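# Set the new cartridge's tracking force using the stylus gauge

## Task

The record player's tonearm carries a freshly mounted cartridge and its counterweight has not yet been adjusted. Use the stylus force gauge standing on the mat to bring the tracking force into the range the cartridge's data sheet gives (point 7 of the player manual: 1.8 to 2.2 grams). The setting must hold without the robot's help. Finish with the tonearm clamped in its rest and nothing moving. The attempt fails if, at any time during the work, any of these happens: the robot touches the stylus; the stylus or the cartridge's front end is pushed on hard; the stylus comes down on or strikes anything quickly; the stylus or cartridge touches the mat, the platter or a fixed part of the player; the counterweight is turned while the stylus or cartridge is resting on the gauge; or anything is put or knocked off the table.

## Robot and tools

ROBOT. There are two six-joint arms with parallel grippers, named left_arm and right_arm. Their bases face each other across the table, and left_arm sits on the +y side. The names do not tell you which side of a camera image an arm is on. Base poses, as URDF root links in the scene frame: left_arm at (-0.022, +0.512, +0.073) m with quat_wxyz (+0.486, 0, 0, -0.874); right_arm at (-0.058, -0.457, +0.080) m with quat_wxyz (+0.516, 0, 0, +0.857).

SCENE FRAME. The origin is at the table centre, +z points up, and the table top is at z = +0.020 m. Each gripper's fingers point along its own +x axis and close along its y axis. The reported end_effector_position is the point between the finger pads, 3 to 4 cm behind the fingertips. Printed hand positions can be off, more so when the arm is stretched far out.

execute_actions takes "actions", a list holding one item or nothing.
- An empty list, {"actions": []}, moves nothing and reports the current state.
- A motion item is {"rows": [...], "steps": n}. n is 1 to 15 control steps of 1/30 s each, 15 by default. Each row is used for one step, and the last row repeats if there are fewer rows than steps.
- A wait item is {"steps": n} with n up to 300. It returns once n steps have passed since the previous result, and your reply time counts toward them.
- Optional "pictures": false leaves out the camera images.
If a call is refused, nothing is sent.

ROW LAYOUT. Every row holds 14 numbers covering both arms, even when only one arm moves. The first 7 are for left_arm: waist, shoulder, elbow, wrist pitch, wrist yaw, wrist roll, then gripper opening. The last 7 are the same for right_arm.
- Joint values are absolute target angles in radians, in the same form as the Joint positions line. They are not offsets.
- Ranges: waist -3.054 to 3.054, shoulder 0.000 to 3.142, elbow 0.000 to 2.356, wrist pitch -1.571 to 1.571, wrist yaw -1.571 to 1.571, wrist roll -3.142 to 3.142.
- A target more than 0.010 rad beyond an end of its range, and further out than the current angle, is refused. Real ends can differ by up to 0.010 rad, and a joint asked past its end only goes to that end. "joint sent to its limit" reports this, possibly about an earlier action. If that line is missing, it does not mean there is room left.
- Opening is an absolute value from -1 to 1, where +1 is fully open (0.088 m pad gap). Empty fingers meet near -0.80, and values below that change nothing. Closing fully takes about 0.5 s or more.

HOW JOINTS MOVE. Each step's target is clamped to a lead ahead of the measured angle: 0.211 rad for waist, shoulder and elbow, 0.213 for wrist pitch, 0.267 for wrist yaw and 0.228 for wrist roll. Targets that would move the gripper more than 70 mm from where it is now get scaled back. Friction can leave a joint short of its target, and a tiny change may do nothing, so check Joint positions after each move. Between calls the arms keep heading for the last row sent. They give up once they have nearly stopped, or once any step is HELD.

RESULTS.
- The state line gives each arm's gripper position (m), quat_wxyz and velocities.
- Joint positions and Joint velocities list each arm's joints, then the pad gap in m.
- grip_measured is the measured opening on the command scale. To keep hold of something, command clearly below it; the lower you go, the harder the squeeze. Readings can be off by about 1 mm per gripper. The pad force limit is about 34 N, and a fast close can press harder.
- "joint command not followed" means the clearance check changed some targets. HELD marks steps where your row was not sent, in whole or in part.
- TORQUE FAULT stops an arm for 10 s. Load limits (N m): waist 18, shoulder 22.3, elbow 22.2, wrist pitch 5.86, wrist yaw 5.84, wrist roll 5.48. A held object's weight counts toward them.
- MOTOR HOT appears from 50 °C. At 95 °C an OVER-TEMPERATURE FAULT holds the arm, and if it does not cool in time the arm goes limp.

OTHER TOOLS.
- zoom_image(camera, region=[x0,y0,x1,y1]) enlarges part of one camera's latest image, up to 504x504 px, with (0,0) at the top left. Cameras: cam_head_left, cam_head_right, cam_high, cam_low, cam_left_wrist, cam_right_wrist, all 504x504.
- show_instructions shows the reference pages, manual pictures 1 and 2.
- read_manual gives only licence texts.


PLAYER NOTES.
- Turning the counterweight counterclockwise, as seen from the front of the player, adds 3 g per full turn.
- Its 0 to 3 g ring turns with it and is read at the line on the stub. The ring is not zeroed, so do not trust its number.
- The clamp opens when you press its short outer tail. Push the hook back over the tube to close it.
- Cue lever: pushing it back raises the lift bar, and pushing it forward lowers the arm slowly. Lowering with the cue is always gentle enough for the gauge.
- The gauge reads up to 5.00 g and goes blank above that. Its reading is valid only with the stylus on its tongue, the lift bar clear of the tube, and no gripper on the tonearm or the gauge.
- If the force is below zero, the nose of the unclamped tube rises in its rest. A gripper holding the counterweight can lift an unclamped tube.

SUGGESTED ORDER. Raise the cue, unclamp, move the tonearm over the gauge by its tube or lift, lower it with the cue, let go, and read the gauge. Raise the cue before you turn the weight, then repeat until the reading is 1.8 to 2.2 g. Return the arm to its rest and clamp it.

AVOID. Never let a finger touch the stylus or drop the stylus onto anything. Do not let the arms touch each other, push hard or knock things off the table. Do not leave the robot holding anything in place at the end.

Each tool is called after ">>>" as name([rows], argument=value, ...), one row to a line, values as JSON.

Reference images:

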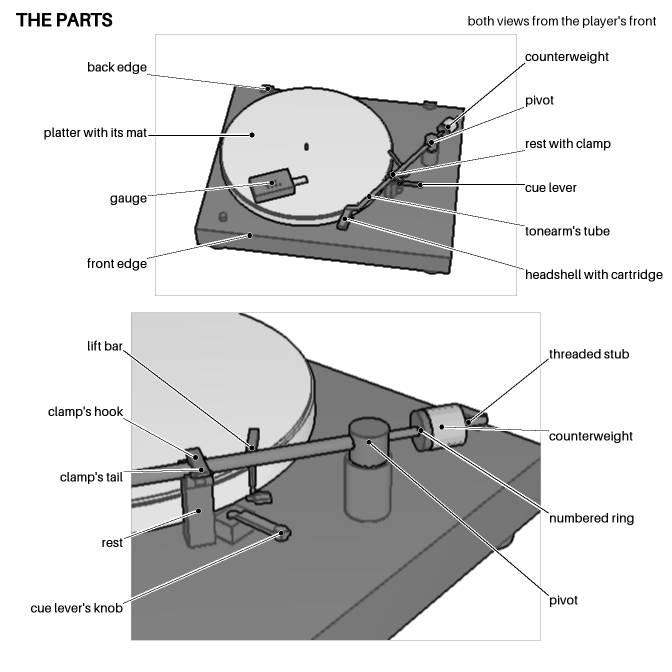

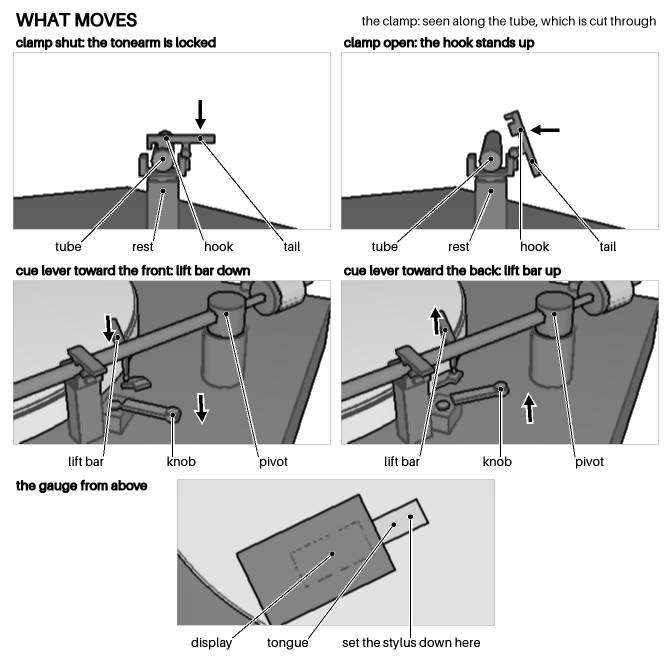

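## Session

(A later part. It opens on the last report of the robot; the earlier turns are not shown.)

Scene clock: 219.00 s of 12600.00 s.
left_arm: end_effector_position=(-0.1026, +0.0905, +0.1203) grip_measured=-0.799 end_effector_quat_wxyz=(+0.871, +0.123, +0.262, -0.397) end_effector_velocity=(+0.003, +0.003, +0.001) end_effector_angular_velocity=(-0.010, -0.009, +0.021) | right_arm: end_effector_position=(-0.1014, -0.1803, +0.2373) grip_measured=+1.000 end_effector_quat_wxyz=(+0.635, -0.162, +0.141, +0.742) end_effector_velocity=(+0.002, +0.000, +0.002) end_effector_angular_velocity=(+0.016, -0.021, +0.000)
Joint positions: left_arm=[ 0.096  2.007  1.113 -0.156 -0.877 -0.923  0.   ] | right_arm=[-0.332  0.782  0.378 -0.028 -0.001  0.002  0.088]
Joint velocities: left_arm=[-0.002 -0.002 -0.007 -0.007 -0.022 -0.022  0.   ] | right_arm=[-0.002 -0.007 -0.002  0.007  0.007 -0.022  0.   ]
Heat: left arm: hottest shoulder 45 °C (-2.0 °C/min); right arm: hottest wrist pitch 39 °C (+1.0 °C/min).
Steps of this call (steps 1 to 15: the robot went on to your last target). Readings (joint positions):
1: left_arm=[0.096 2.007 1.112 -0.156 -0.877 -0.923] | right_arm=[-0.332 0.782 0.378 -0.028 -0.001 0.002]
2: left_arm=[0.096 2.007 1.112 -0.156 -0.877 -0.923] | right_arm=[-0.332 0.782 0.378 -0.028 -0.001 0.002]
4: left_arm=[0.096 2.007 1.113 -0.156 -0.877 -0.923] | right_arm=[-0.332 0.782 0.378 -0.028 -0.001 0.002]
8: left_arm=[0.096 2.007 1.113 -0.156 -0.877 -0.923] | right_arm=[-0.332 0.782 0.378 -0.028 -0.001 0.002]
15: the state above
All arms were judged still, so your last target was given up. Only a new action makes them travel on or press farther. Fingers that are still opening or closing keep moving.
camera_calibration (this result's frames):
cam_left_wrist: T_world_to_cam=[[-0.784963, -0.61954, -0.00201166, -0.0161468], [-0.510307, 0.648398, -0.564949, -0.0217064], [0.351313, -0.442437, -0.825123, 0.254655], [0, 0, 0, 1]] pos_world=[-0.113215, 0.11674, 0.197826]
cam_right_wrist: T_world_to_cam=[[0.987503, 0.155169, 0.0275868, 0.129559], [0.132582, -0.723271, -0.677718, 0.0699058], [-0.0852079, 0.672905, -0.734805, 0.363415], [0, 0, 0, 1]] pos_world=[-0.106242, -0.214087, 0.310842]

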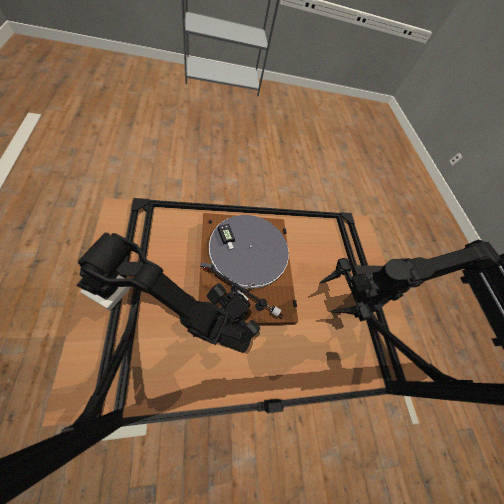

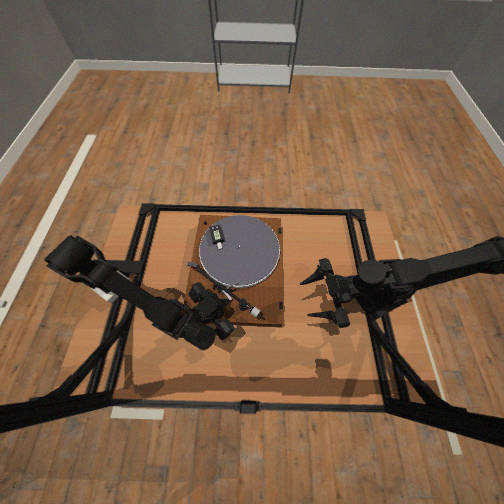

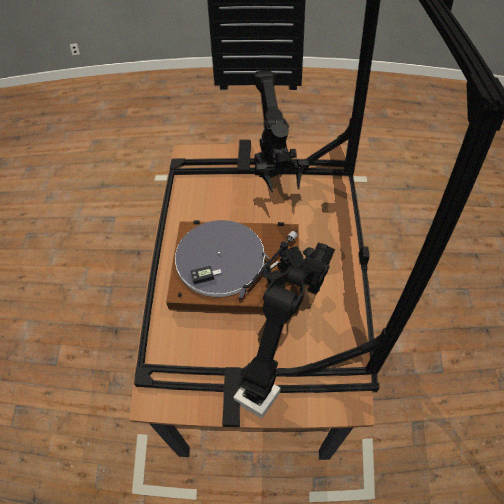

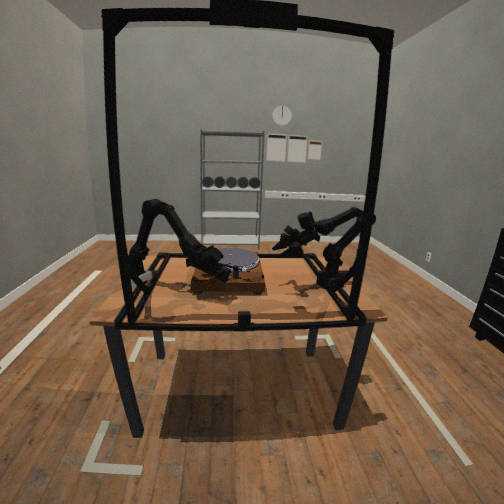

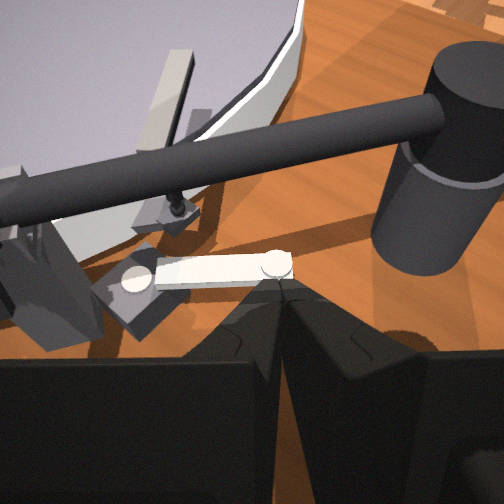

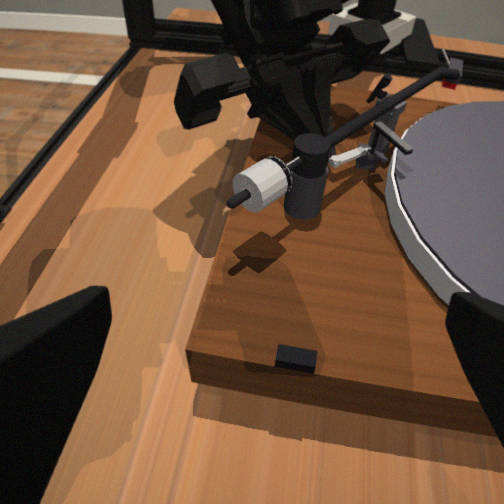

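>>> execute_actions([
  {"rows": [[0.09,1.99,1.085,-0.14,-0.8727,-0.925,-0.85, -0.33,0.78,0.372,-0.028,0,0,1],[0.08,1.97,1.06,-0.135,-0.8727,-0.925,-0.85, -0.33,0.78,0.372,-0.028,0,0,1],[0.07,1.95,1.035,-0.13,-0.8727,-0.925,-0.85, -0.33,0.78,0.372,-0.028,0,0,1],[0.06,1.93,1.01,-0.125,-0.8727,-0.925,-0.85, -0.33,0.78,0.372,-0.028,0,0,1],[0.05,1.90,0.98,-0.12,-0.8727,-0.925,-0.85, -0.33,0.78,0.372,-0.028,0,0,1],[0.04,1.87,0.95,-0.12,-0.8727,-0.925,-0.85, -0.33,0.78,0.372,-0.028,0,0,1],[0.04,1.87,0.95,-0.12,-0.8727,-0.925,-0.85, -0.33,0.78,0.372,-0.028,0,0,1],[0.04,1.87,0.95,-0.12,-0.8727,-0.925,-0.85, -0.33,0.78,0.372,-0.028,0,0,1],[0.04,1.87,0.95,-0.12,-0.8727,-0.925,-0.85, -0.33,0.78,0.372,-0.028,0,0,1],[0.04,1.8,0.98,-0.2,-0.8727,-0.925,-0.85, -0.33,0.78,0.372,-0.028,0,0,1],[0.04,1.7,1.0,-0.3,-0.8727,-0.925,-0.85, -0.33,0.78,0.372,-0.028,0,0,1],[0.04,1.55,1.02,-0.3,-0.8727,-0.925,-0.85, -0.33,0.78,0.372,-0.028,0,0,1]], "steps": 15},
], pictures=false)

>>> execute_actions([
  {"steps": 10},
], pictures=false)

>>> execute_actions([
  {"rows": [[0.4,1.6,1.5,-0.95,-0.2,0,-0.2, -0.33,0.78,0.372,-0.028,0,0,1]], "steps": 15},
], pictures=false)

>>> execute_actions([
  {"rows": [[0.584,1.75,1.7238,-1.3996,0,0.644,-0.2, -0.33,0.78,0.372,-0.028,0,0,1]], "steps": 15},
], pictures=false)

>>> execute_actions([
  {"rows": [[0.584,1.895,1.7238,-1.3996,0,0.644,-0.2, -0.33,0.78,0.372,-0.028,0,0,1]], "steps": 15},
], pictures=false)

>>> execute_actions([
  {"steps": 15},
])

Scene clock: 239.27 s of 12600.00 s.
left_arm: end_effector_position=(-0.1054, +0.1324, +0.1991) grip_measured=-0.799 end_effector_quat_wxyz=(+0.856, +0.079, +0.265, -0.437) end_effector_velocity=(+0.004, -0.005, +0.603) end_effector_angular_velocity=(-1.326, +0.686, +0.032) | right_arm: end_effector_position=(-0.1014, -0.1804, +0.2371) grip_measured=+1.000 end_effector_quat_wxyz=(+0.635, -0.162, +0.141, +0.742) end_effector_velocity=(-0.000, -0.002, -0.004) end_effector_angular_velocity=(-0.019, -0.020, +0.013)
Joint positions: left_arm=[ 0.041  1.669  0.991 -0.265 -0.868 -0.923  0.   ] | right_arm=[-0.332  0.782  0.378 -0.028 -0.001  0.002  0.088]
Joint velocities: left_arm=[-0.002 -1.473  0.339 -0.315 -0.066  0.007  0.   ] | right_arm=[-0.002  0.002  0.002 -0.022 -0.007 -0.022  0.   ]
Heat: left arm: hottest shoulder 45 °C (-1.0 °C/min); right arm: hottest elbow 39 °C (+1.0 °C/min).
Steps of this call (steps 1 to 90: nothing new was sent; then 16.77 s passed at rest; steps 91 to 105: all 15 steps of this action). Readings (joint positions):
91: left_arm=[0.094 2.007 1.110 -0.154 -0.878 -0.923] | right_arm=[-0.332 0.782 0.378 -0.028 -0.001 0.002]
92: left_arm=[0.092 2.002 1.101 -0.145 -0.878 -0.923] | right_arm=[-0.332 0.782 0.378 -0.028 -0.001 0.002]
94: left_arm=[0.085 1.982 1.071 -0.134 -0.873 -0.923] | right_arm=[-0.332 0.782 0.378 -0.028 -0.001 0.002]
98: left_arm=[0.053 1.907 0.984 -0.128 -0.873 -0.923] | right_arm=[-0.332 0.782 0.378 -0.028 -0.001 0.002]
105: the state above

Scene clock: 239.60 s of 12600.00 s.
left_arm: end_effector_position=(-0.1034, +0.1350, +0.2481) grip_measured=-0.799 end_effector_quat_wxyz=(+0.852, +0.023, +0.265, -0.451) end_effector_velocity=(-0.000, +0.000, +0.001) end_effector_angular_velocity=(-0.012, +0.004, +0.006) | right_arm: end_effector_position=(-0.1014, -0.1804, +0.2371) grip_measured=+1.000 end_effector_quat_wxyz=(+0.635, -0.162, +0.141, +0.742) end_effector_velocity=(+0.001, +0.000, +0.001) end_effector_angular_velocity=(+0.008, -0.002, +0.002)
Joint positions: left_arm=[ 0.041  1.551  1.023 -0.3   -0.873 -0.923  0.   ] | right_arm=[-0.332  0.782  0.378 -0.028 -0.001  0.002  0.088]
Joint velocities: left_arm=[-0.002 -0.002 -0.002  0.007 -0.007 -0.007  0.   ] | right_arm=[-0.007 -0.002 -0.002  0.007 -0.007 -0.007  0.   ]
Heat: left arm: hottest shoulder 45 °C (-1.0 °C/min); right arm: hottest elbow 39 °C (+1.0 °C/min).
Steps of this call (steps 1 to 10: the robot went on to your last target). Readings (joint positions):
1: left_arm=[0.041 1.626 1.001 -0.272 -0.871 -0.923] | right_arm=[-0.332 0.782 0.378 -0.028 -0.001 0.002]
2: left_arm=[0.041 1.593 1.011 -0.276 -0.874 -0.923] | right_arm=[-0.332 0.782 0.378 -0.028 -0.001 0.002]
4: left_arm=[0.041 1.555 1.023 -0.284 -0.876 -0.923] | right_arm=[-0.332 0.782 0.378 -0.028 -0.001 0.002]
8: left_arm=[0.041 1.551 1.023 -0.299 -0.873 -0.923] | right_arm=[-0.332 0.782 0.378 -0.028 -0.001 0.002]
10: the state above

Scene clock: 240.10 s of 12600.00 s.
left_arm: end_effector_position=(-0.0518, +0.1282, +0.2871) grip_measured=-0.203 end_effector_quat_wxyz=(+0.638, +0.396, +0.299, -0.589) end_effector_velocity=(-0.008, +0.017, -0.028) end_effector_angular_velocity=(+0.230, -0.265, -0.526) | right_arm: end_effector_position=(-0.1014, -0.1804, +0.2371) grip_measured=+1.000 end_effector_quat_wxyz=(+0.635, -0.162, +0.141, +0.742) end_effector_velocity=(-0.002, -0.000, +0.001) end_effector_angular_velocity=(+0.006, +0.011, +0.006)
Joint positions: left_arm=[ 0.399  1.595  1.484 -0.938 -0.209 -0.052  0.029] | right_arm=[-0.332  0.782  0.378 -0.028 -0.001  0.002  0.088]
Joint velocities: left_arm=[-0.002  0.037 -0.002 -0.11   0.066  0.579  0.001] | right_arm=[ 0.002 -0.002 -0.002  0.007 -0.007  0.007  0.   ]
Heat: left arm: hottest shoulder 45 °C (-1.0 °C/min); right arm: hottest elbow 39 °C (+1.0 °C/min).
Steps of this call (steps 1 to 15: all 15 steps of this action). Readings (joint positions):
1: left_arm=[0.065 1.558 1.063 -0.370 -0.794 -0.865] | right_arm=[-0.332 0.782 0.378 -0.028 -0.001 0.002]
2: left_arm=[0.114 1.573 1.116 -0.429 -0.711 -0.797] | right_arm=[-0.332 0.782 0.378 -0.028 -0.001 0.002]
4: left_arm=[0.232 1.598 1.230 -0.547 -0.556 -0.668] | right_arm=[-0.332 0.782 0.378 -0.028 -0.001 0.002]
8: left_arm=[0.391 1.602 1.430 -0.785 -0.306 -0.406] | right_arm=[-0.332 0.782 0.378 -0.028 -0.001 0.002]
15: the state above

Scene clock: 240.60 s of 12600.00 s.
left_arm: end_effector_position=(-0.0122, +0.1686, +0.2733) grip_measured=-0.200 end_effector_quat_wxyz=(+0.377, +0.601, +0.283, -0.645) end_effector_velocity=(-0.001, +0.013, -0.001) end_effector_angular_velocity=(+0.062, -0.016, -0.165) | right_arm: end_effector_position=(-0.1014, -0.1804, +0.2371) grip_measured=+1.000 end_effector_quat_wxyz=(+0.635, -0.162, +0.141, +0.742) end_effector_velocity=(-0.000, -0.001, -0.002) end_effector_angular_velocity=(-0.007, -0.005, +0.007)
Joint positions: left_arm=[ 0.585  1.742  1.711 -1.393 -0.003  0.626  0.029] | right_arm=[-0.332  0.782  0.378 -0.028 -0.001  0.002  0.088]
Joint velocities: left_arm=[ 0.002  0.002  0.007 -0.066  0.007  0.168 -0.   ] | right_arm=[-0.002 -0.002 -0.002 -0.007 -0.007 -0.007  0.   ]
Heat: left arm: hottest shoulder 45 °C (-1.0 °C/min); right arm: hottest elbow 39 °C (+1.0 °C/min).
Steps of this call (steps 1 to 15: all 15 steps of this action). Readings (joint positions):
1: left_arm=[0.415 1.620 1.521 -0.997 -0.154 0.004] | right_arm=[-0.332 0.782 0.378 -0.028 -0.001 0.002]
2: left_arm=[0.451 1.653 1.579 -1.061 -0.100 0.073] | right_arm=[-0.332 0.782 0.378 -0.028 -0.001 0.002]
4: left_arm=[0.529 1.707 1.659 -1.162 -0.057 0.203] | right_arm=[-0.332 0.782 0.378 -0.028 -0.001 0.002]
8: left_arm=[0.588 1.739 1.694 -1.346 -0.017 0.465] | right_arm=[-0.332 0.782 0.378 -0.028 -0.001 0.002]
15: the state above

Scene clock: 241.10 s of 12600.00 s.
left_arm: end_effector_position=(-0.0120, +0.1565, +0.2241) grip_measured=-0.200 end_effector_quat_wxyz=(+0.325, +0.629, +0.328, -0.626) end_effector_velocity=(+0.000, +0.001, -0.000) end_effector_angular_velocity=(+0.008, -0.007, +0.005) | right_arm: end_effector_position=(-0.1014, -0.1804, +0.2369) grip_measured=+1.000 end_effector_quat_wxyz=(+0.635, -0.163, +0.141, +0.742) end_effector_velocity=(+0.001, -0.002, -0.005) end_effector_angular_velocity=(-0.019, -0.020, +0.009)
Joint positions: left_arm=[ 0.585  1.899  1.721 -1.398 -0.002  0.639  0.029] | right_arm=[-0.332  0.782  0.377 -0.028 -0.001  0.002  0.088]
Joint velocities: left_arm=[-0.002  0.002  0.002 -0.007 -0.007 -0.007 -0.   ] | right_arm=[-0.007 -0.002 -0.002 -0.022 -0.007 -0.022  0.   ]
Heat: left arm: hottest shoulder 45 °C (-1.0 °C/min); right arm: hottest elbow 39 °C (+1.0 °C/min).
Steps of this call (steps 1 to 15: all 15 steps of this action). Readings (joint positions):
1: left_arm=[0.585 1.763 1.714 -1.401 -0.003 0.630] | right_arm=[-0.332 0.782 0.378 -0.028 -0.001 0.002]
2: left_arm=[0.585 1.783 1.722 -1.401 -0.002 0.633] | right_arm=[-0.332 0.782 0.378 -0.028 -0.001 0.002]
4: left_arm=[0.585 1.833 1.726 -1.395 -0.002 0.636] | right_arm=[-0.332 0.782 0.378 -0.028 -0.001 0.002]
8: left_arm=[0.585 1.901 1.722 -1.397 -0.002 0.639] | right_arm=[-0.332 0.782 0.378 -0.028 -0.001 0.002]
15: the state above

Scene clock: 241.60 s of 12600.00 s.
left_arm: end_effector_position=(-0.0120, +0.1564, +0.2242) grip_measured=-0.200 end_effector_quat_wxyz=(+0.325, +0.629, +0.328, -0.626) end_effector_velocity=(+0.000, +0.002, +0.000) end_effector_angular_velocity=(+0.008, -0.007, +0.005) | right_arm: end_effector_position=(-0.1014, -0.1804, +0.2369) grip_measured=+1.000 end_effector_quat_wxyz=(+0.635, -0.163, +0.141, +0.742) end_effector_velocity=(-0.000, +0.000, +0.001) end_effector_angular_velocity=(+0.008, -0.002, +0.007)
Joint positions: left_arm=[ 0.585  1.899  1.722 -1.398 -0.002  0.639  0.029] | right_arm=[-0.332  0.782  0.377 -0.028 -0.001  0.002  0.088]
Joint velocities: left_arm=[-0.002 -0.002 -0.002 -0.007 -0.007 -0.007 -0.   ] | right_arm=[-0.002 -0.002 -0.002  0.007 -0.007 -0.007  0.   ]
Heat: left arm: hottest shoulder 45 °C (-1.0 °C/min); right arm: hottest elbow 39 °C (+1.0 °C/min).
Steps of this call (steps 1 to 15: the robot went on to your last target). Readings (joint positions):
1: left_arm=[0.585 1.899 1.721 -1.398 -0.002 0.639] | right_arm=[-0.332 0.782 0.377 -0.028 -0.001 0.002]
2: left_arm=[0.585 1.899 1.722 -1.398 -0.002 0.639] | right_arm=[-0.332 0.782 0.377 -0.028 -0.001 0.002]
4: left_arm=[0.585 1.899 1.721 -1.398 -0.002 0.639] | right_arm=[-0.332 0.782 0.377 -0.028 -0.001 0.002]
8: left_arm=[0.585 1.899 1.722 -1.398 -0.002 0.639] | right_arm=[-0.332 0.782 0.377 -0.028 -0.001 0.002]
15: the state above
All arms were judged still, so your last target was given up. Only a new action makes them travel on or press farther. Fingers that are still opening or closing keep moving.
camera_calibration (this result's frames):
cam_left_wrist: T_world_to_cam=[[-0.805877, 0.590629, 0.0414556, -0.103188], [0.560052, 0.737694, 0.377027, -0.171798], [0.192102, 0.327055, -0.925274, 0.237936], [0, 0, 0, 1]] pos_world=[-0.0326487, 0.109863, 0.289206]
cam_right_wrist: T_world_to_cam=[[0.987465, 0.155346, 0.0279319, 0.129515], [0.133009, -0.723724, -0.67715, 0.0694273], [-0.0849778, 0.672377, -0.735315, 0.363283], [0, 0, 0, 1]] pos_world=[-0.106255, -0.214136, 0.310522]

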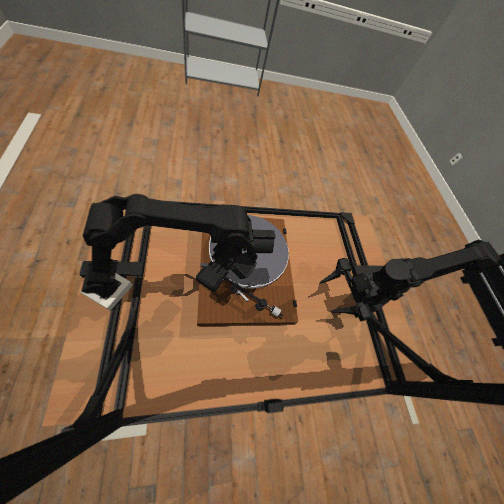

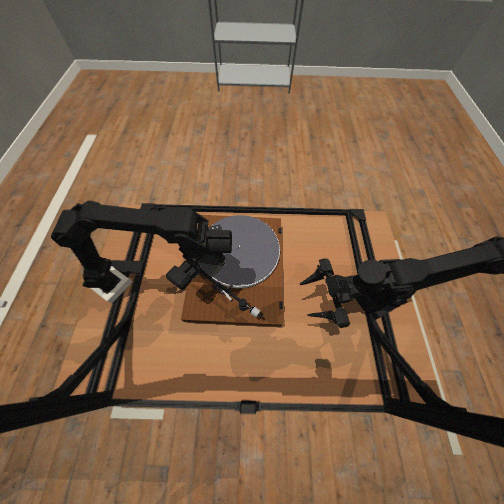

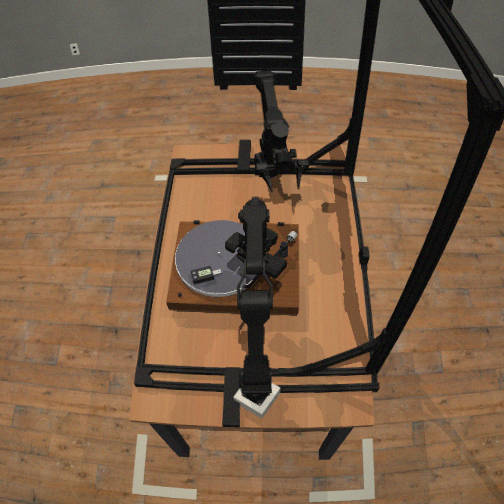

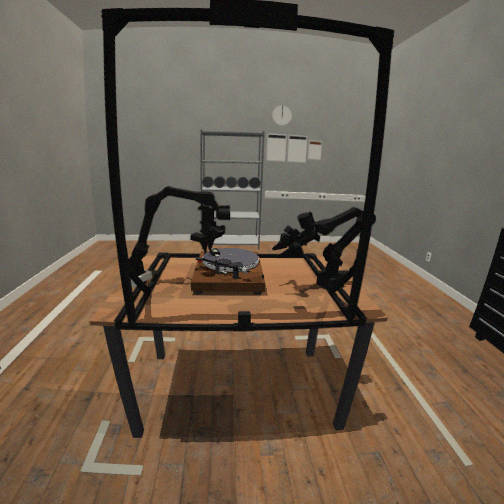

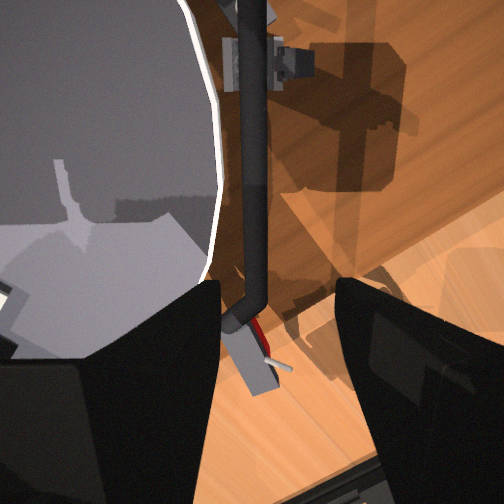

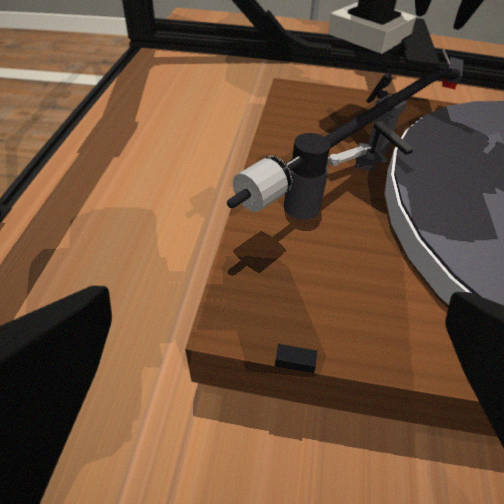

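>>> execute_actions([
  {"rows": [[0.584,1.897,1.69,-1.365,0,0.644,-0.2, -0.33,0.78,0.372,-0.028,0,0,1],[0.584,1.897,1.66,-1.335,0,0.644,-0.2, -0.33,0.78,0.372,-0.028,0,0,1],[0.584,1.898,1.63,-1.30,0,0.644,-0.2, -0.33,0.78,0.372,-0.028,0,0,1],[0.584,1.899,1.60,-1.27,0,0.644,-0.2, -0.33,0.78,0.372,-0.028,0,0,1],[0.584,1.9,1.57,-1.24,0,0.644,-0.2, -0.33,0.78,0.372,-0.028,0,0,1],[0.584,1.9,1.55,-1.22,0,0.644,-0.2, -0.33,0.78,0.372,-0.028,0,0,1],[0.584,1.9009,1.5326,-1.2025,0,0.644,-0.2, -0.33,0.78,0.372,-0.028,0,0,1]], "steps": 15},
], pictures=false)

>>> execute_actions([
  {"steps": 15},
])

Scene clock: 254.17 s of 12600.00 s.
left_arm: end_effector_position=(-0.0119, +0.1545, +0.1786) grip_measured=-0.200 end_effector_quat_wxyz=(+0.329, +0.627, +0.324, -0.628) end_effector_velocity=(-0.001, -0.004, +0.000) end_effector_angular_velocity=(-0.022, -0.008, +0.000) | right_arm: end_effector_position=(-0.1015, -0.1804, +0.2370) grip_measured=+1.000 end_effector_quat_wxyz=(+0.635, -0.162, +0.141, +0.742) end_effector_velocity=(+0.001, -0.001, -0.003) end_effector_angular_velocity=(-0.008, -0.025, +0.005)
Joint positions: left_arm=[ 0.585  1.902  1.544 -1.207 -0.002  0.64   0.029] | right_arm=[-0.331  0.782  0.377 -0.028 -0.001  0.002  0.088]
Joint velocities: left_arm=[-0.007 -0.002 -0.002  0.022 -0.007 -0.007  0.   ] | right_arm=[ 0.002  0.002 -0.002 -0.007  0.007 -0.022  0.   ]
Heat: left arm: hottest shoulder 46 °C (+0.0 °C/min); right arm: hottest elbow 39 °C (+1.0 °C/min).
Steps of this call (steps 1 to 90: nothing new was sent; then 9.07 s passed at rest; steps 91 to 105: all 15 steps of this action). Readings (joint positions):
91: left_arm=[0.585 1.899 1.718 -1.393 -0.002 0.640] | right_arm=[-0.331 0.782 0.377 -0.028 -0.001 0.002]
92: left_arm=[0.585 1.898 1.707 -1.376 -0.002 0.640] | right_arm=[-0.331 0.782 0.377 -0.028 -0.001 0.002]
94: left_arm=[0.585 1.897 1.672 -1.328 -0.002 0.640] | right_arm=[-0.331 0.782 0.377 -0.028 -0.001 0.002]
98: left_arm=[0.585 1.899 1.575 -1.242 -0.002 0.640] | right_arm=[-0.331 0.782 0.377 -0.028 -0.001 0.002]
105: the state above

Scene clock: 254.67 s of 12600.00 s.
left_arm: end_effector_position=(-0.0119, +0.1545, +0.1781) grip_measured=-0.200 end_effector_quat_wxyz=(+0.329, +0.627, +0.324, -0.628) end_effector_velocity=(+0.000, +0.001, +0.001) end_effector_angular_velocity=(+0.003, -0.007, -0.010) | right_arm: end_effector_position=(-0.1015, -0.1804, +0.2370) grip_measured=+1.000 end_effector_quat_wxyz=(+0.635, -0.162, +0.141, +0.742) end_effector_velocity=(-0.002, -0.000, +0.001) end_effector_angular_velocity=(+0.008, -0.002, +0.012)
Joint positions: left_arm=[ 0.585  1.902  1.542 -1.205 -0.002  0.64   0.029] | right_arm=[-0.331  0.782  0.377 -0.028 -0.001  0.002  0.088]
Joint velocities: left_arm=[-0.002 -0.002  0.002 -0.007 -0.007  0.007 -0.   ] | right_arm=[ 0.002 -0.002 -0.002  0.007 -0.007 -0.007  0.   ]
Heat: left arm: hottest shoulder 46 °C (+0.0 °C/min); right arm: hottest elbow 39 °C (+1.0 °C/min).
Steps of this call (steps 1 to 15: the robot went on to your last target). Readings (joint positions):
1: left_arm=[0.585 1.902 1.544 -1.206 -0.002 0.640] | right_arm=[-0.331 0.782 0.377 -0.028 -0.001 0.002]
2: left_arm=[0.585 1.902 1.543 -1.206 -0.002 0.640] | right_arm=[-0.331 0.782 0.377 -0.028 -0.001 0.002]
4: left_arm=[0.585 1.902 1.542 -1.205 -0.002 0.640] | right_arm=[-0.331 0.782 0.377 -0.028 -0.001 0.002]
8: left_arm=[0.585 1.902 1.542 -1.205 -0.002 0.640] | right_arm=[-0.331 0.782 0.377 -0.028 -0.001 0.002]
15: the state above
All arms were judged still, so your last target was given up. Only a new action makes them travel on or press farther. Fingers that are still opening or closing keep moving.
camera_calibration (this result's frames):
cam_left_wrist: T_world_to_cam=[[-0.805664, 0.591371, 0.0344318, -0.0989956], [0.560213, 0.741745, 0.368749, -0.152242], [0.192528, 0.316377, -0.928891, 0.198233], [0, 0, 0, 1]] pos_world=[-0.0326344, 0.108752, 0.243684]
cam_right_wrist: T_world_to_cam=[[0.987407, 0.155713, 0.0279325, 0.129679], [0.133245, -0.723418, -0.677431, 0.0696272], [-0.0852776, 0.672622, -0.735056, 0.363324], [0, 0, 0, 1]] pos_world=[-0.10634, -0.214203, 0.310609]

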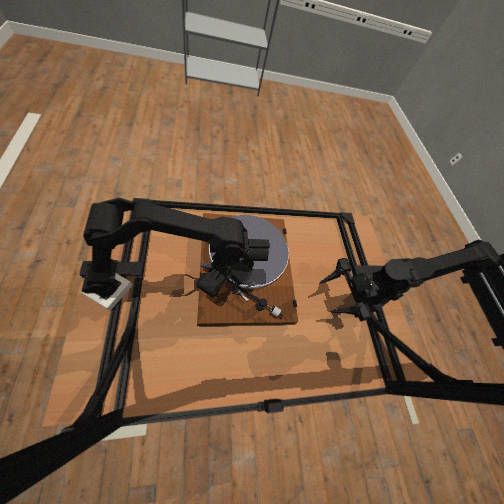

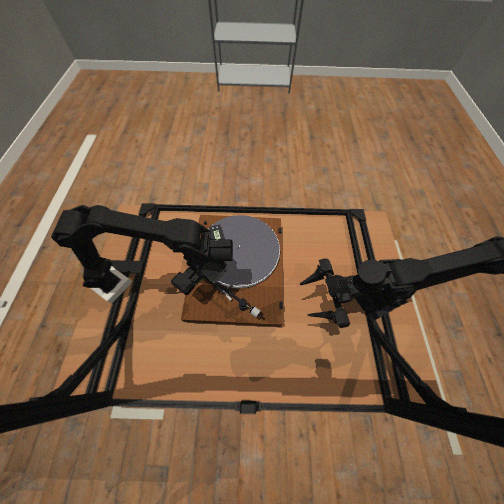

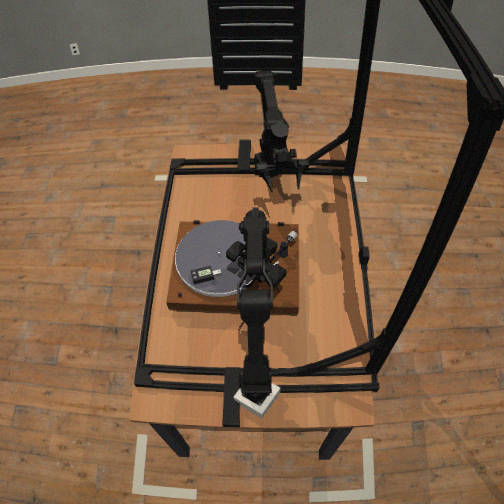

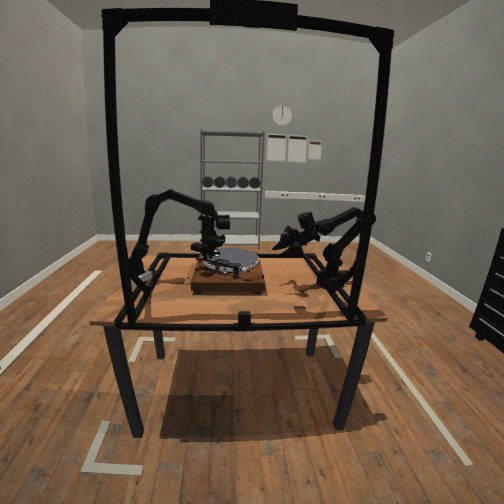

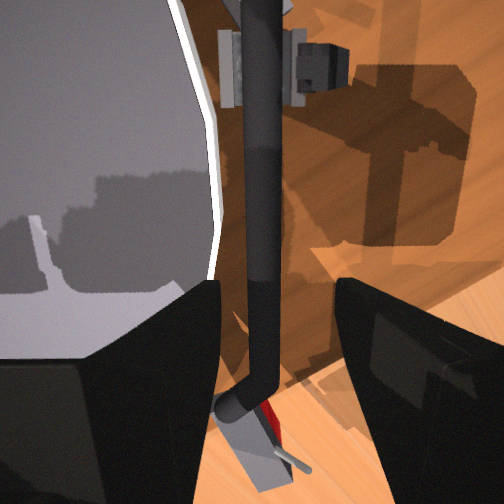

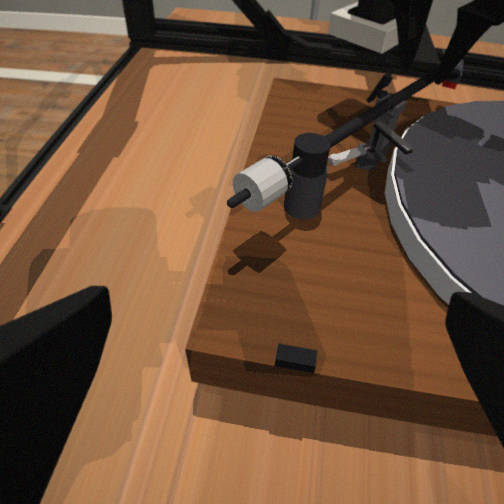

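>>> execute_actions([
  {"rows": [[0.584,1.9009,1.52,-1.19,0,0.644,-0.2, -0.33,0.78,0.372,-0.028,0,0,1],[0.584,1.9009,1.51,-1.18,0,0.644,-0.2, -0.33,0.78,0.372,-0.028,0,0,1],[0.584,1.9009,1.50,-1.172,0,0.644,-0.2, -0.33,0.78,0.372,-0.028,0,0,1]], "steps": 15},
])

>>> zoom_image(camera="cam_low", region=[180, 230, 280, 300])

Scene clock: 260.13 s of 12600.00 s.
left_arm: end_effector_position=(-0.0120, +0.1561, +0.1699) grip_measured=-0.200 end_effector_quat_wxyz=(+0.328, +0.627, +0.325, -0.627) end_effector_velocity=(+0.000, +0.001, +0.003) end_effector_angular_velocity=(-0.002, -0.007, +0.020) | right_arm: end_effector_position=(-0.1015, -0.1805, +0.2369) grip_measured=+1.000 end_effector_quat_wxyz=(+0.635, -0.163, +0.141, +0.742) end_effector_velocity=(-0.000, -0.000, -0.001) end_effector_angular_velocity=(+0.003, -0.003, +0.007)
Joint positions: left_arm=[ 0.585  1.902  1.509 -1.174 -0.002  0.64   0.029] | right_arm=[-0.331  0.782  0.377 -0.028 -0.001  0.002  0.088]
Joint velocities: left_arm=[-0.002 -0.007  0.002 -0.007 -0.007 -0.022 -0.   ] | right_arm=[-0.002 -0.002 -0.007  0.007 -0.007 -0.007  0.   ]
Heat: left arm: hottest shoulder 46 °C (+1.0 °C/min); right arm: hottest elbow 39 °C (+1.0 °C/min).
Steps of this call (steps 1 to 90: nothing new was sent; then 1.97 s passed at rest; steps 91 to 105: all 15 steps of this action). Readings (joint positions):
91: left_arm=[0.585 1.902 1.540 -1.201 -0.002 0.640] | right_arm=[-0.331 0.782 0.377 -0.028 -0.001 0.002]
92: left_arm=[0.585 1.902 1.535 -1.195 -0.002 0.640] | right_arm=[-0.331 0.782 0.377 -0.028 -0.001 0.002]
94: left_arm=[0.585 1.902 1.524 -1.184 -0.002 0.640] | right_arm=[-0.331 0.782 0.377 -0.028 -0.001 0.002]
98: left_arm=[0.585 1.902 1.510 -1.177 -0.002 0.640] | right_arm=[-0.331 0.782 0.377 -0.028 -0.001 0.002]
105: the state above
camera_calibration (this result's frames):
cam_left_wrist: T_world_to_cam=[[-0.805662, 0.59129, 0.0358373, -0.0999338], [0.560237, 0.7409, 0.370408, -0.150542], [0.192467, 0.318501, -0.928178, 0.189658], [0, 0, 0, 1]] pos_world=[-0.0326763, 0.11022, 0.235379]
cam_right_wrist: T_world_to_cam=[[0.987406, 0.155723, 0.0279319, 0.129686], [0.133285, -0.723673, -0.67715, 0.0693659], [-0.0852343, 0.672345, -0.735315, 0.363248], [0, 0, 0, 1]] pos_world=[-0.106337, -0.214225, 0.310451]

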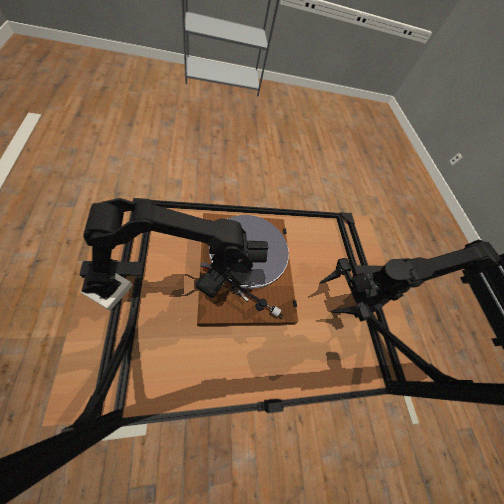

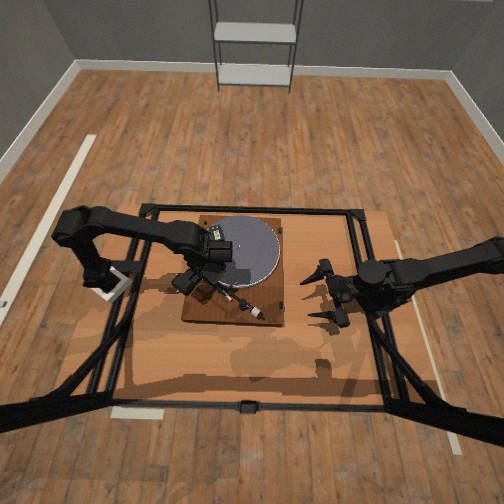

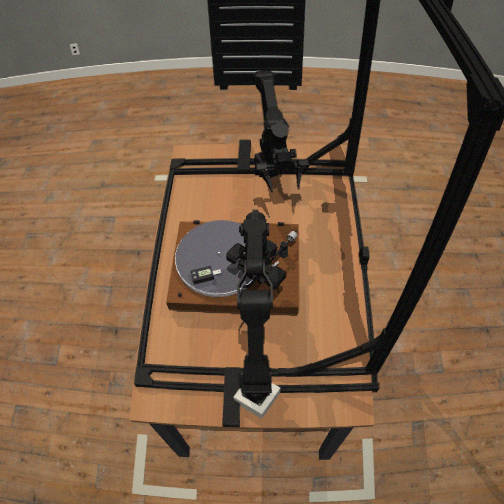

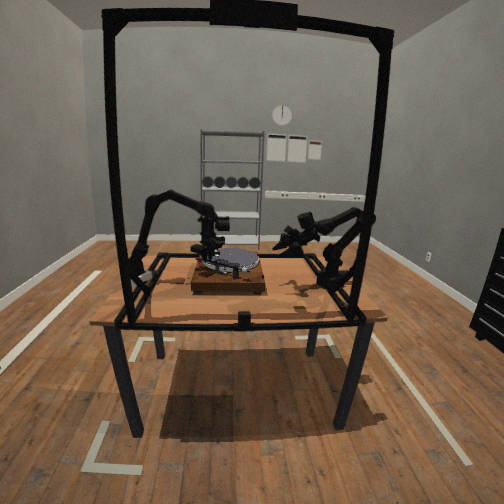

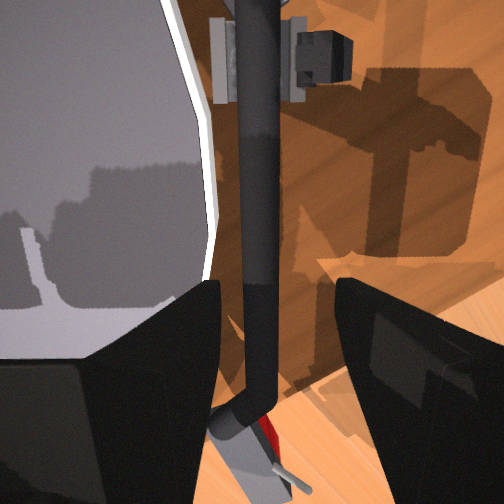

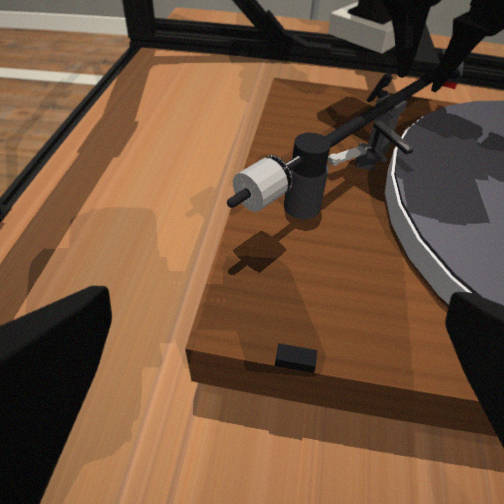

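Region (180, 230, 280, 300) of cam_low's 504x504 image, scaled by 5.040, with more detail than that image has; it fills the top 353 rows of this view, and the rest is white.

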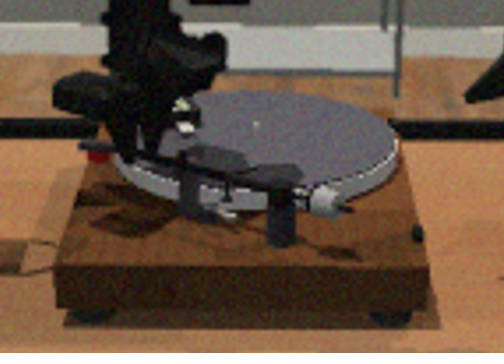

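>>> execute_actions([
  {"rows": [[0.589,1.908,1.519,-1.176,0,0.655,-0.2, -0.33,0.78,0.372,-0.028,0,0,1],[0.592,1.912,1.524,-1.178,0,0.667,-0.2, -0.33,0.78,0.372,-0.028,0,0,1],[0.595,1.916,1.529,-1.179,0,0.679,-0.2, -0.33,0.78,0.372,-0.028,0,0,1],[0.598,1.919,1.534,-1.181,0,0.691,-0.2, -0.33,0.78,0.372,-0.028,0,0,1],[0.601,1.923,1.539,-1.182,0,0.703,-0.2, -0.33,0.78,0.372,-0.028,0,0,1],[0.604,1.927,1.544,-1.184,0,0.715,-0.2, -0.33,0.78,0.372,-0.028,0,0,1],[0.607,1.930,1.549,-1.186,0,0.727,-0.2, -0.33,0.78,0.372,-0.028,0,0,1],[0.610,1.934,1.554,-1.187,0,0.739,-0.2, -0.33,0.78,0.372,-0.028,0,0,1],[0.613,1.938,1.559,-1.189,0,0.751,-0.2, -0.33,0.78,0.372,-0.028,0,0,1],[0.616,1.941,1.564,-1.19,0,0.763,-0.2, -0.33,0.78,0.372,-0.028,0,0,1],[0.619,1.945,1.569,-1.192,0,0.775,-0.2, -0.33,0.78,0.372,-0.028,0,0,1],[0.621,1.949,1.574,-1.194,0,0.785,-0.2, -0.33,0.78,0.372,-0.028,0,0,1],[0.623,1.952,1.579,-1.196,0,0.793,-0.2, -0.33,0.78,0.372,-0.028,0,0,1],[0.6255,1.955,1.584,-1.198,0,0.80,-0.2, -0.33,0.78,0.372,-0.028,0,0,1]], "steps": 15},
], pictures=false)

>>> execute_actions([
  {"steps": 20},
])

Scene clock: 274.80 s of 12600.00 s.
left_arm: end_effector_position=(+0.0006, +0.1472, +0.1703) grip_measured=-0.200 end_effector_quat_wxyz=(+0.293, +0.644, +0.292, -0.644) end_effector_velocity=(+0.023, -0.022, +0.001) end_effector_angular_velocity=(-0.021, -0.009, -0.112) | right_arm: end_effector_position=(-0.1015, -0.1805, +0.2367) grip_measured=+1.000 end_effector_quat_wxyz=(+0.635, -0.163, +0.141, +0.742) end_effector_velocity=(+0.002, -0.002, -0.004) end_effector_angular_velocity=(-0.013, -0.025, +0.000)
Joint positions: left_arm=[ 0.619  1.941  1.564 -1.193 -0.001  0.781  0.029] | right_arm=[-0.331  0.782  0.376 -0.028 -0.001  0.002  0.088]
Joint velocities: left_arm=[ 0.056  0.071  0.1   -0.007 -0.007  0.168 -0.   ] | right_arm=[-0.002 -0.007 -0.002 -0.022  0.007 -0.022  0.   ]
Heat: left arm: hottest shoulder 47 °C (+2.0 °C/min); right arm: hottest elbow 39 °C (+0.0 °C/min).
Steps of this call (steps 1 to 15: the robot went on to your last target; steps 16 to 90: nothing new was sent; then 11.17 s passed at rest; steps 91 to 105: all 15 steps of this action). Readings (joint positions):
91: left_arm=[0.585 1.902 1.509 -1.174 -0.002 0.642] | right_arm=[-0.331 0.782 0.376 -0.028 -0.001 0.002]
92: left_arm=[0.585 1.902 1.509 -1.174 -0.002 0.648] | right_arm=[-0.331 0.782 0.376 -0.028 -0.001 0.002]
94: left_arm=[0.587 1.904 1.512 -1.176 -0.002 0.665] | right_arm=[-0.331 0.782 0.376 -0.028 -0.001 0.002]
98: left_arm=[0.599 1.916 1.530 -1.182 -0.002 0.708] | right_arm=[-0.331 0.782 0.376 -0.028 -0.001 0.002]
105: the state above

Scene clock: 275.47 s of 12600.00 s.
left_arm: end_effector_position=(+0.0020, +0.1462, +0.1704) grip_measured=-0.200 end_effector_quat_wxyz=(+0.289, +0.646, +0.289, -0.645) end_effector_velocity=(+0.002, +0.007, -0.003) end_effector_angular_velocity=(+0.032, -0.005, +0.024) | right_arm: end_effector_position=(-0.1015, -0.1805, +0.2367) grip_measured=+1.000 end_effector_quat_wxyz=(+0.635, -0.163, +0.141, +0.742) end_effector_velocity=(-0.000, -0.003, -0.005) end_effector_angular_velocity=(-0.023, +0.006, +0.001)
Joint positions: left_arm=[ 0.623  1.946  1.572 -1.197 -0.001  0.795  0.029] | right_arm=[-0.331  0.782  0.376 -0.028 -0.001  0.002  0.088]
Joint velocities: left_arm=[ 0.002  0.002 -0.007 -0.022 -0.007 -0.022 -0.   ] | right_arm=[-0.002 -0.002 -0.002 -0.022 -0.007  0.007  0.   ]
Heat: left arm: hottest shoulder 47 °C (+2.0 °C/min); right arm: hottest elbow 39 °C (+0.0 °C/min).
Steps of this call (steps 1 to 20: the robot went on to your last target). Readings (joint positions):
1: left_arm=[0.620 1.943 1.567 -1.193 -0.001 0.785] | right_arm=[-0.331 0.782 0.376 -0.028 -0.001 0.002]
2: left_arm=[0.622 1.944 1.569 -1.194 -0.001 0.788] | right_arm=[-0.331 0.782 0.376 -0.028 -0.001 0.002]
4: left_arm=[0.622 1.945 1.571 -1.195 -0.001 0.792] | right_arm=[-0.331 0.782 0.376 -0.028 -0.001 0.002]
8: left_arm=[0.622 1.946 1.571 -1.196 -0.001 0.795] | right_arm=[-0.331 0.782 0.376 -0.028 -0.001 0.002]
20: the state above
camera_calibration (this result's frames):
cam_left_wrist: T_world_to_cam=[[-0.730503, 0.681756, 0.039672, -0.0968476], [0.643764, 0.668082, 0.37314, -0.141144], [0.227886, 0.29812, -0.926926, 0.193237], [0, 0, 0, 1]] pos_world=[-0.0239204, 0.102714, 0.235625]
cam_right_wrist: T_world_to_cam=[[0.987404, 0.155734, 0.0279314, 0.129692], [0.133325, -0.723928, -0.676869, 0.0691047], [-0.085191, 0.672068, -0.735573, 0.363173], [0, 0, 0, 1]] pos_world=[-0.106333, -0.214247, 0.310293]

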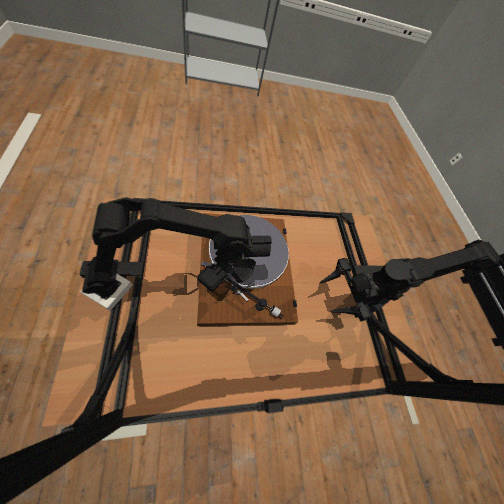

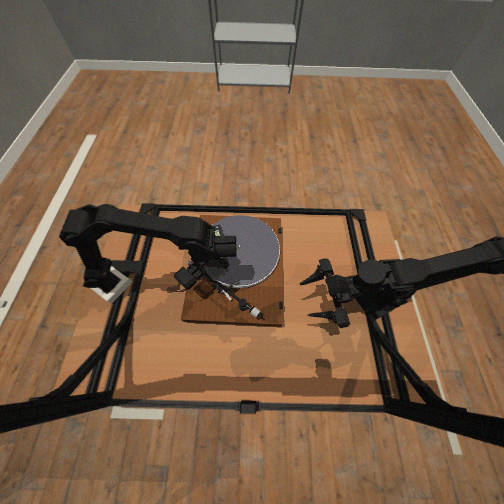

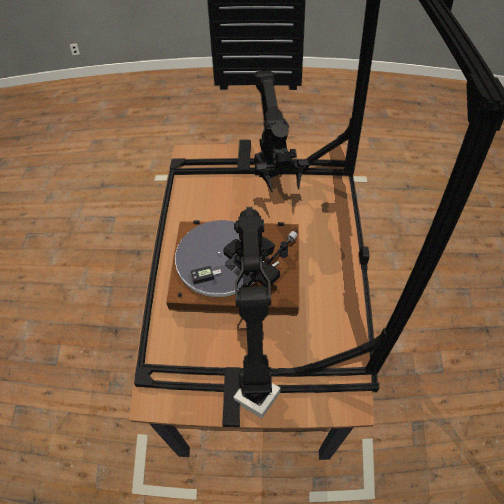

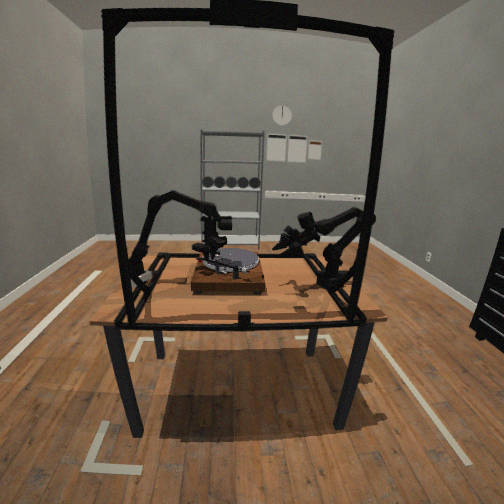

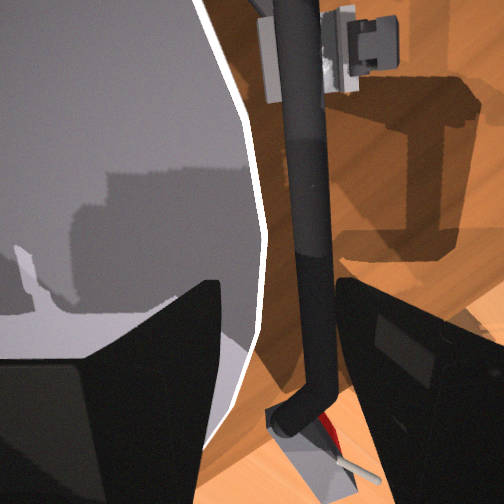

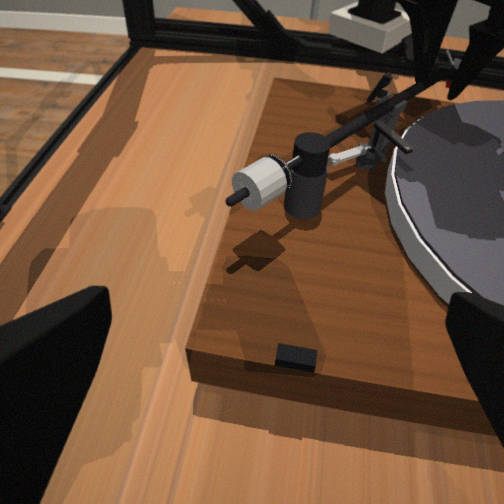

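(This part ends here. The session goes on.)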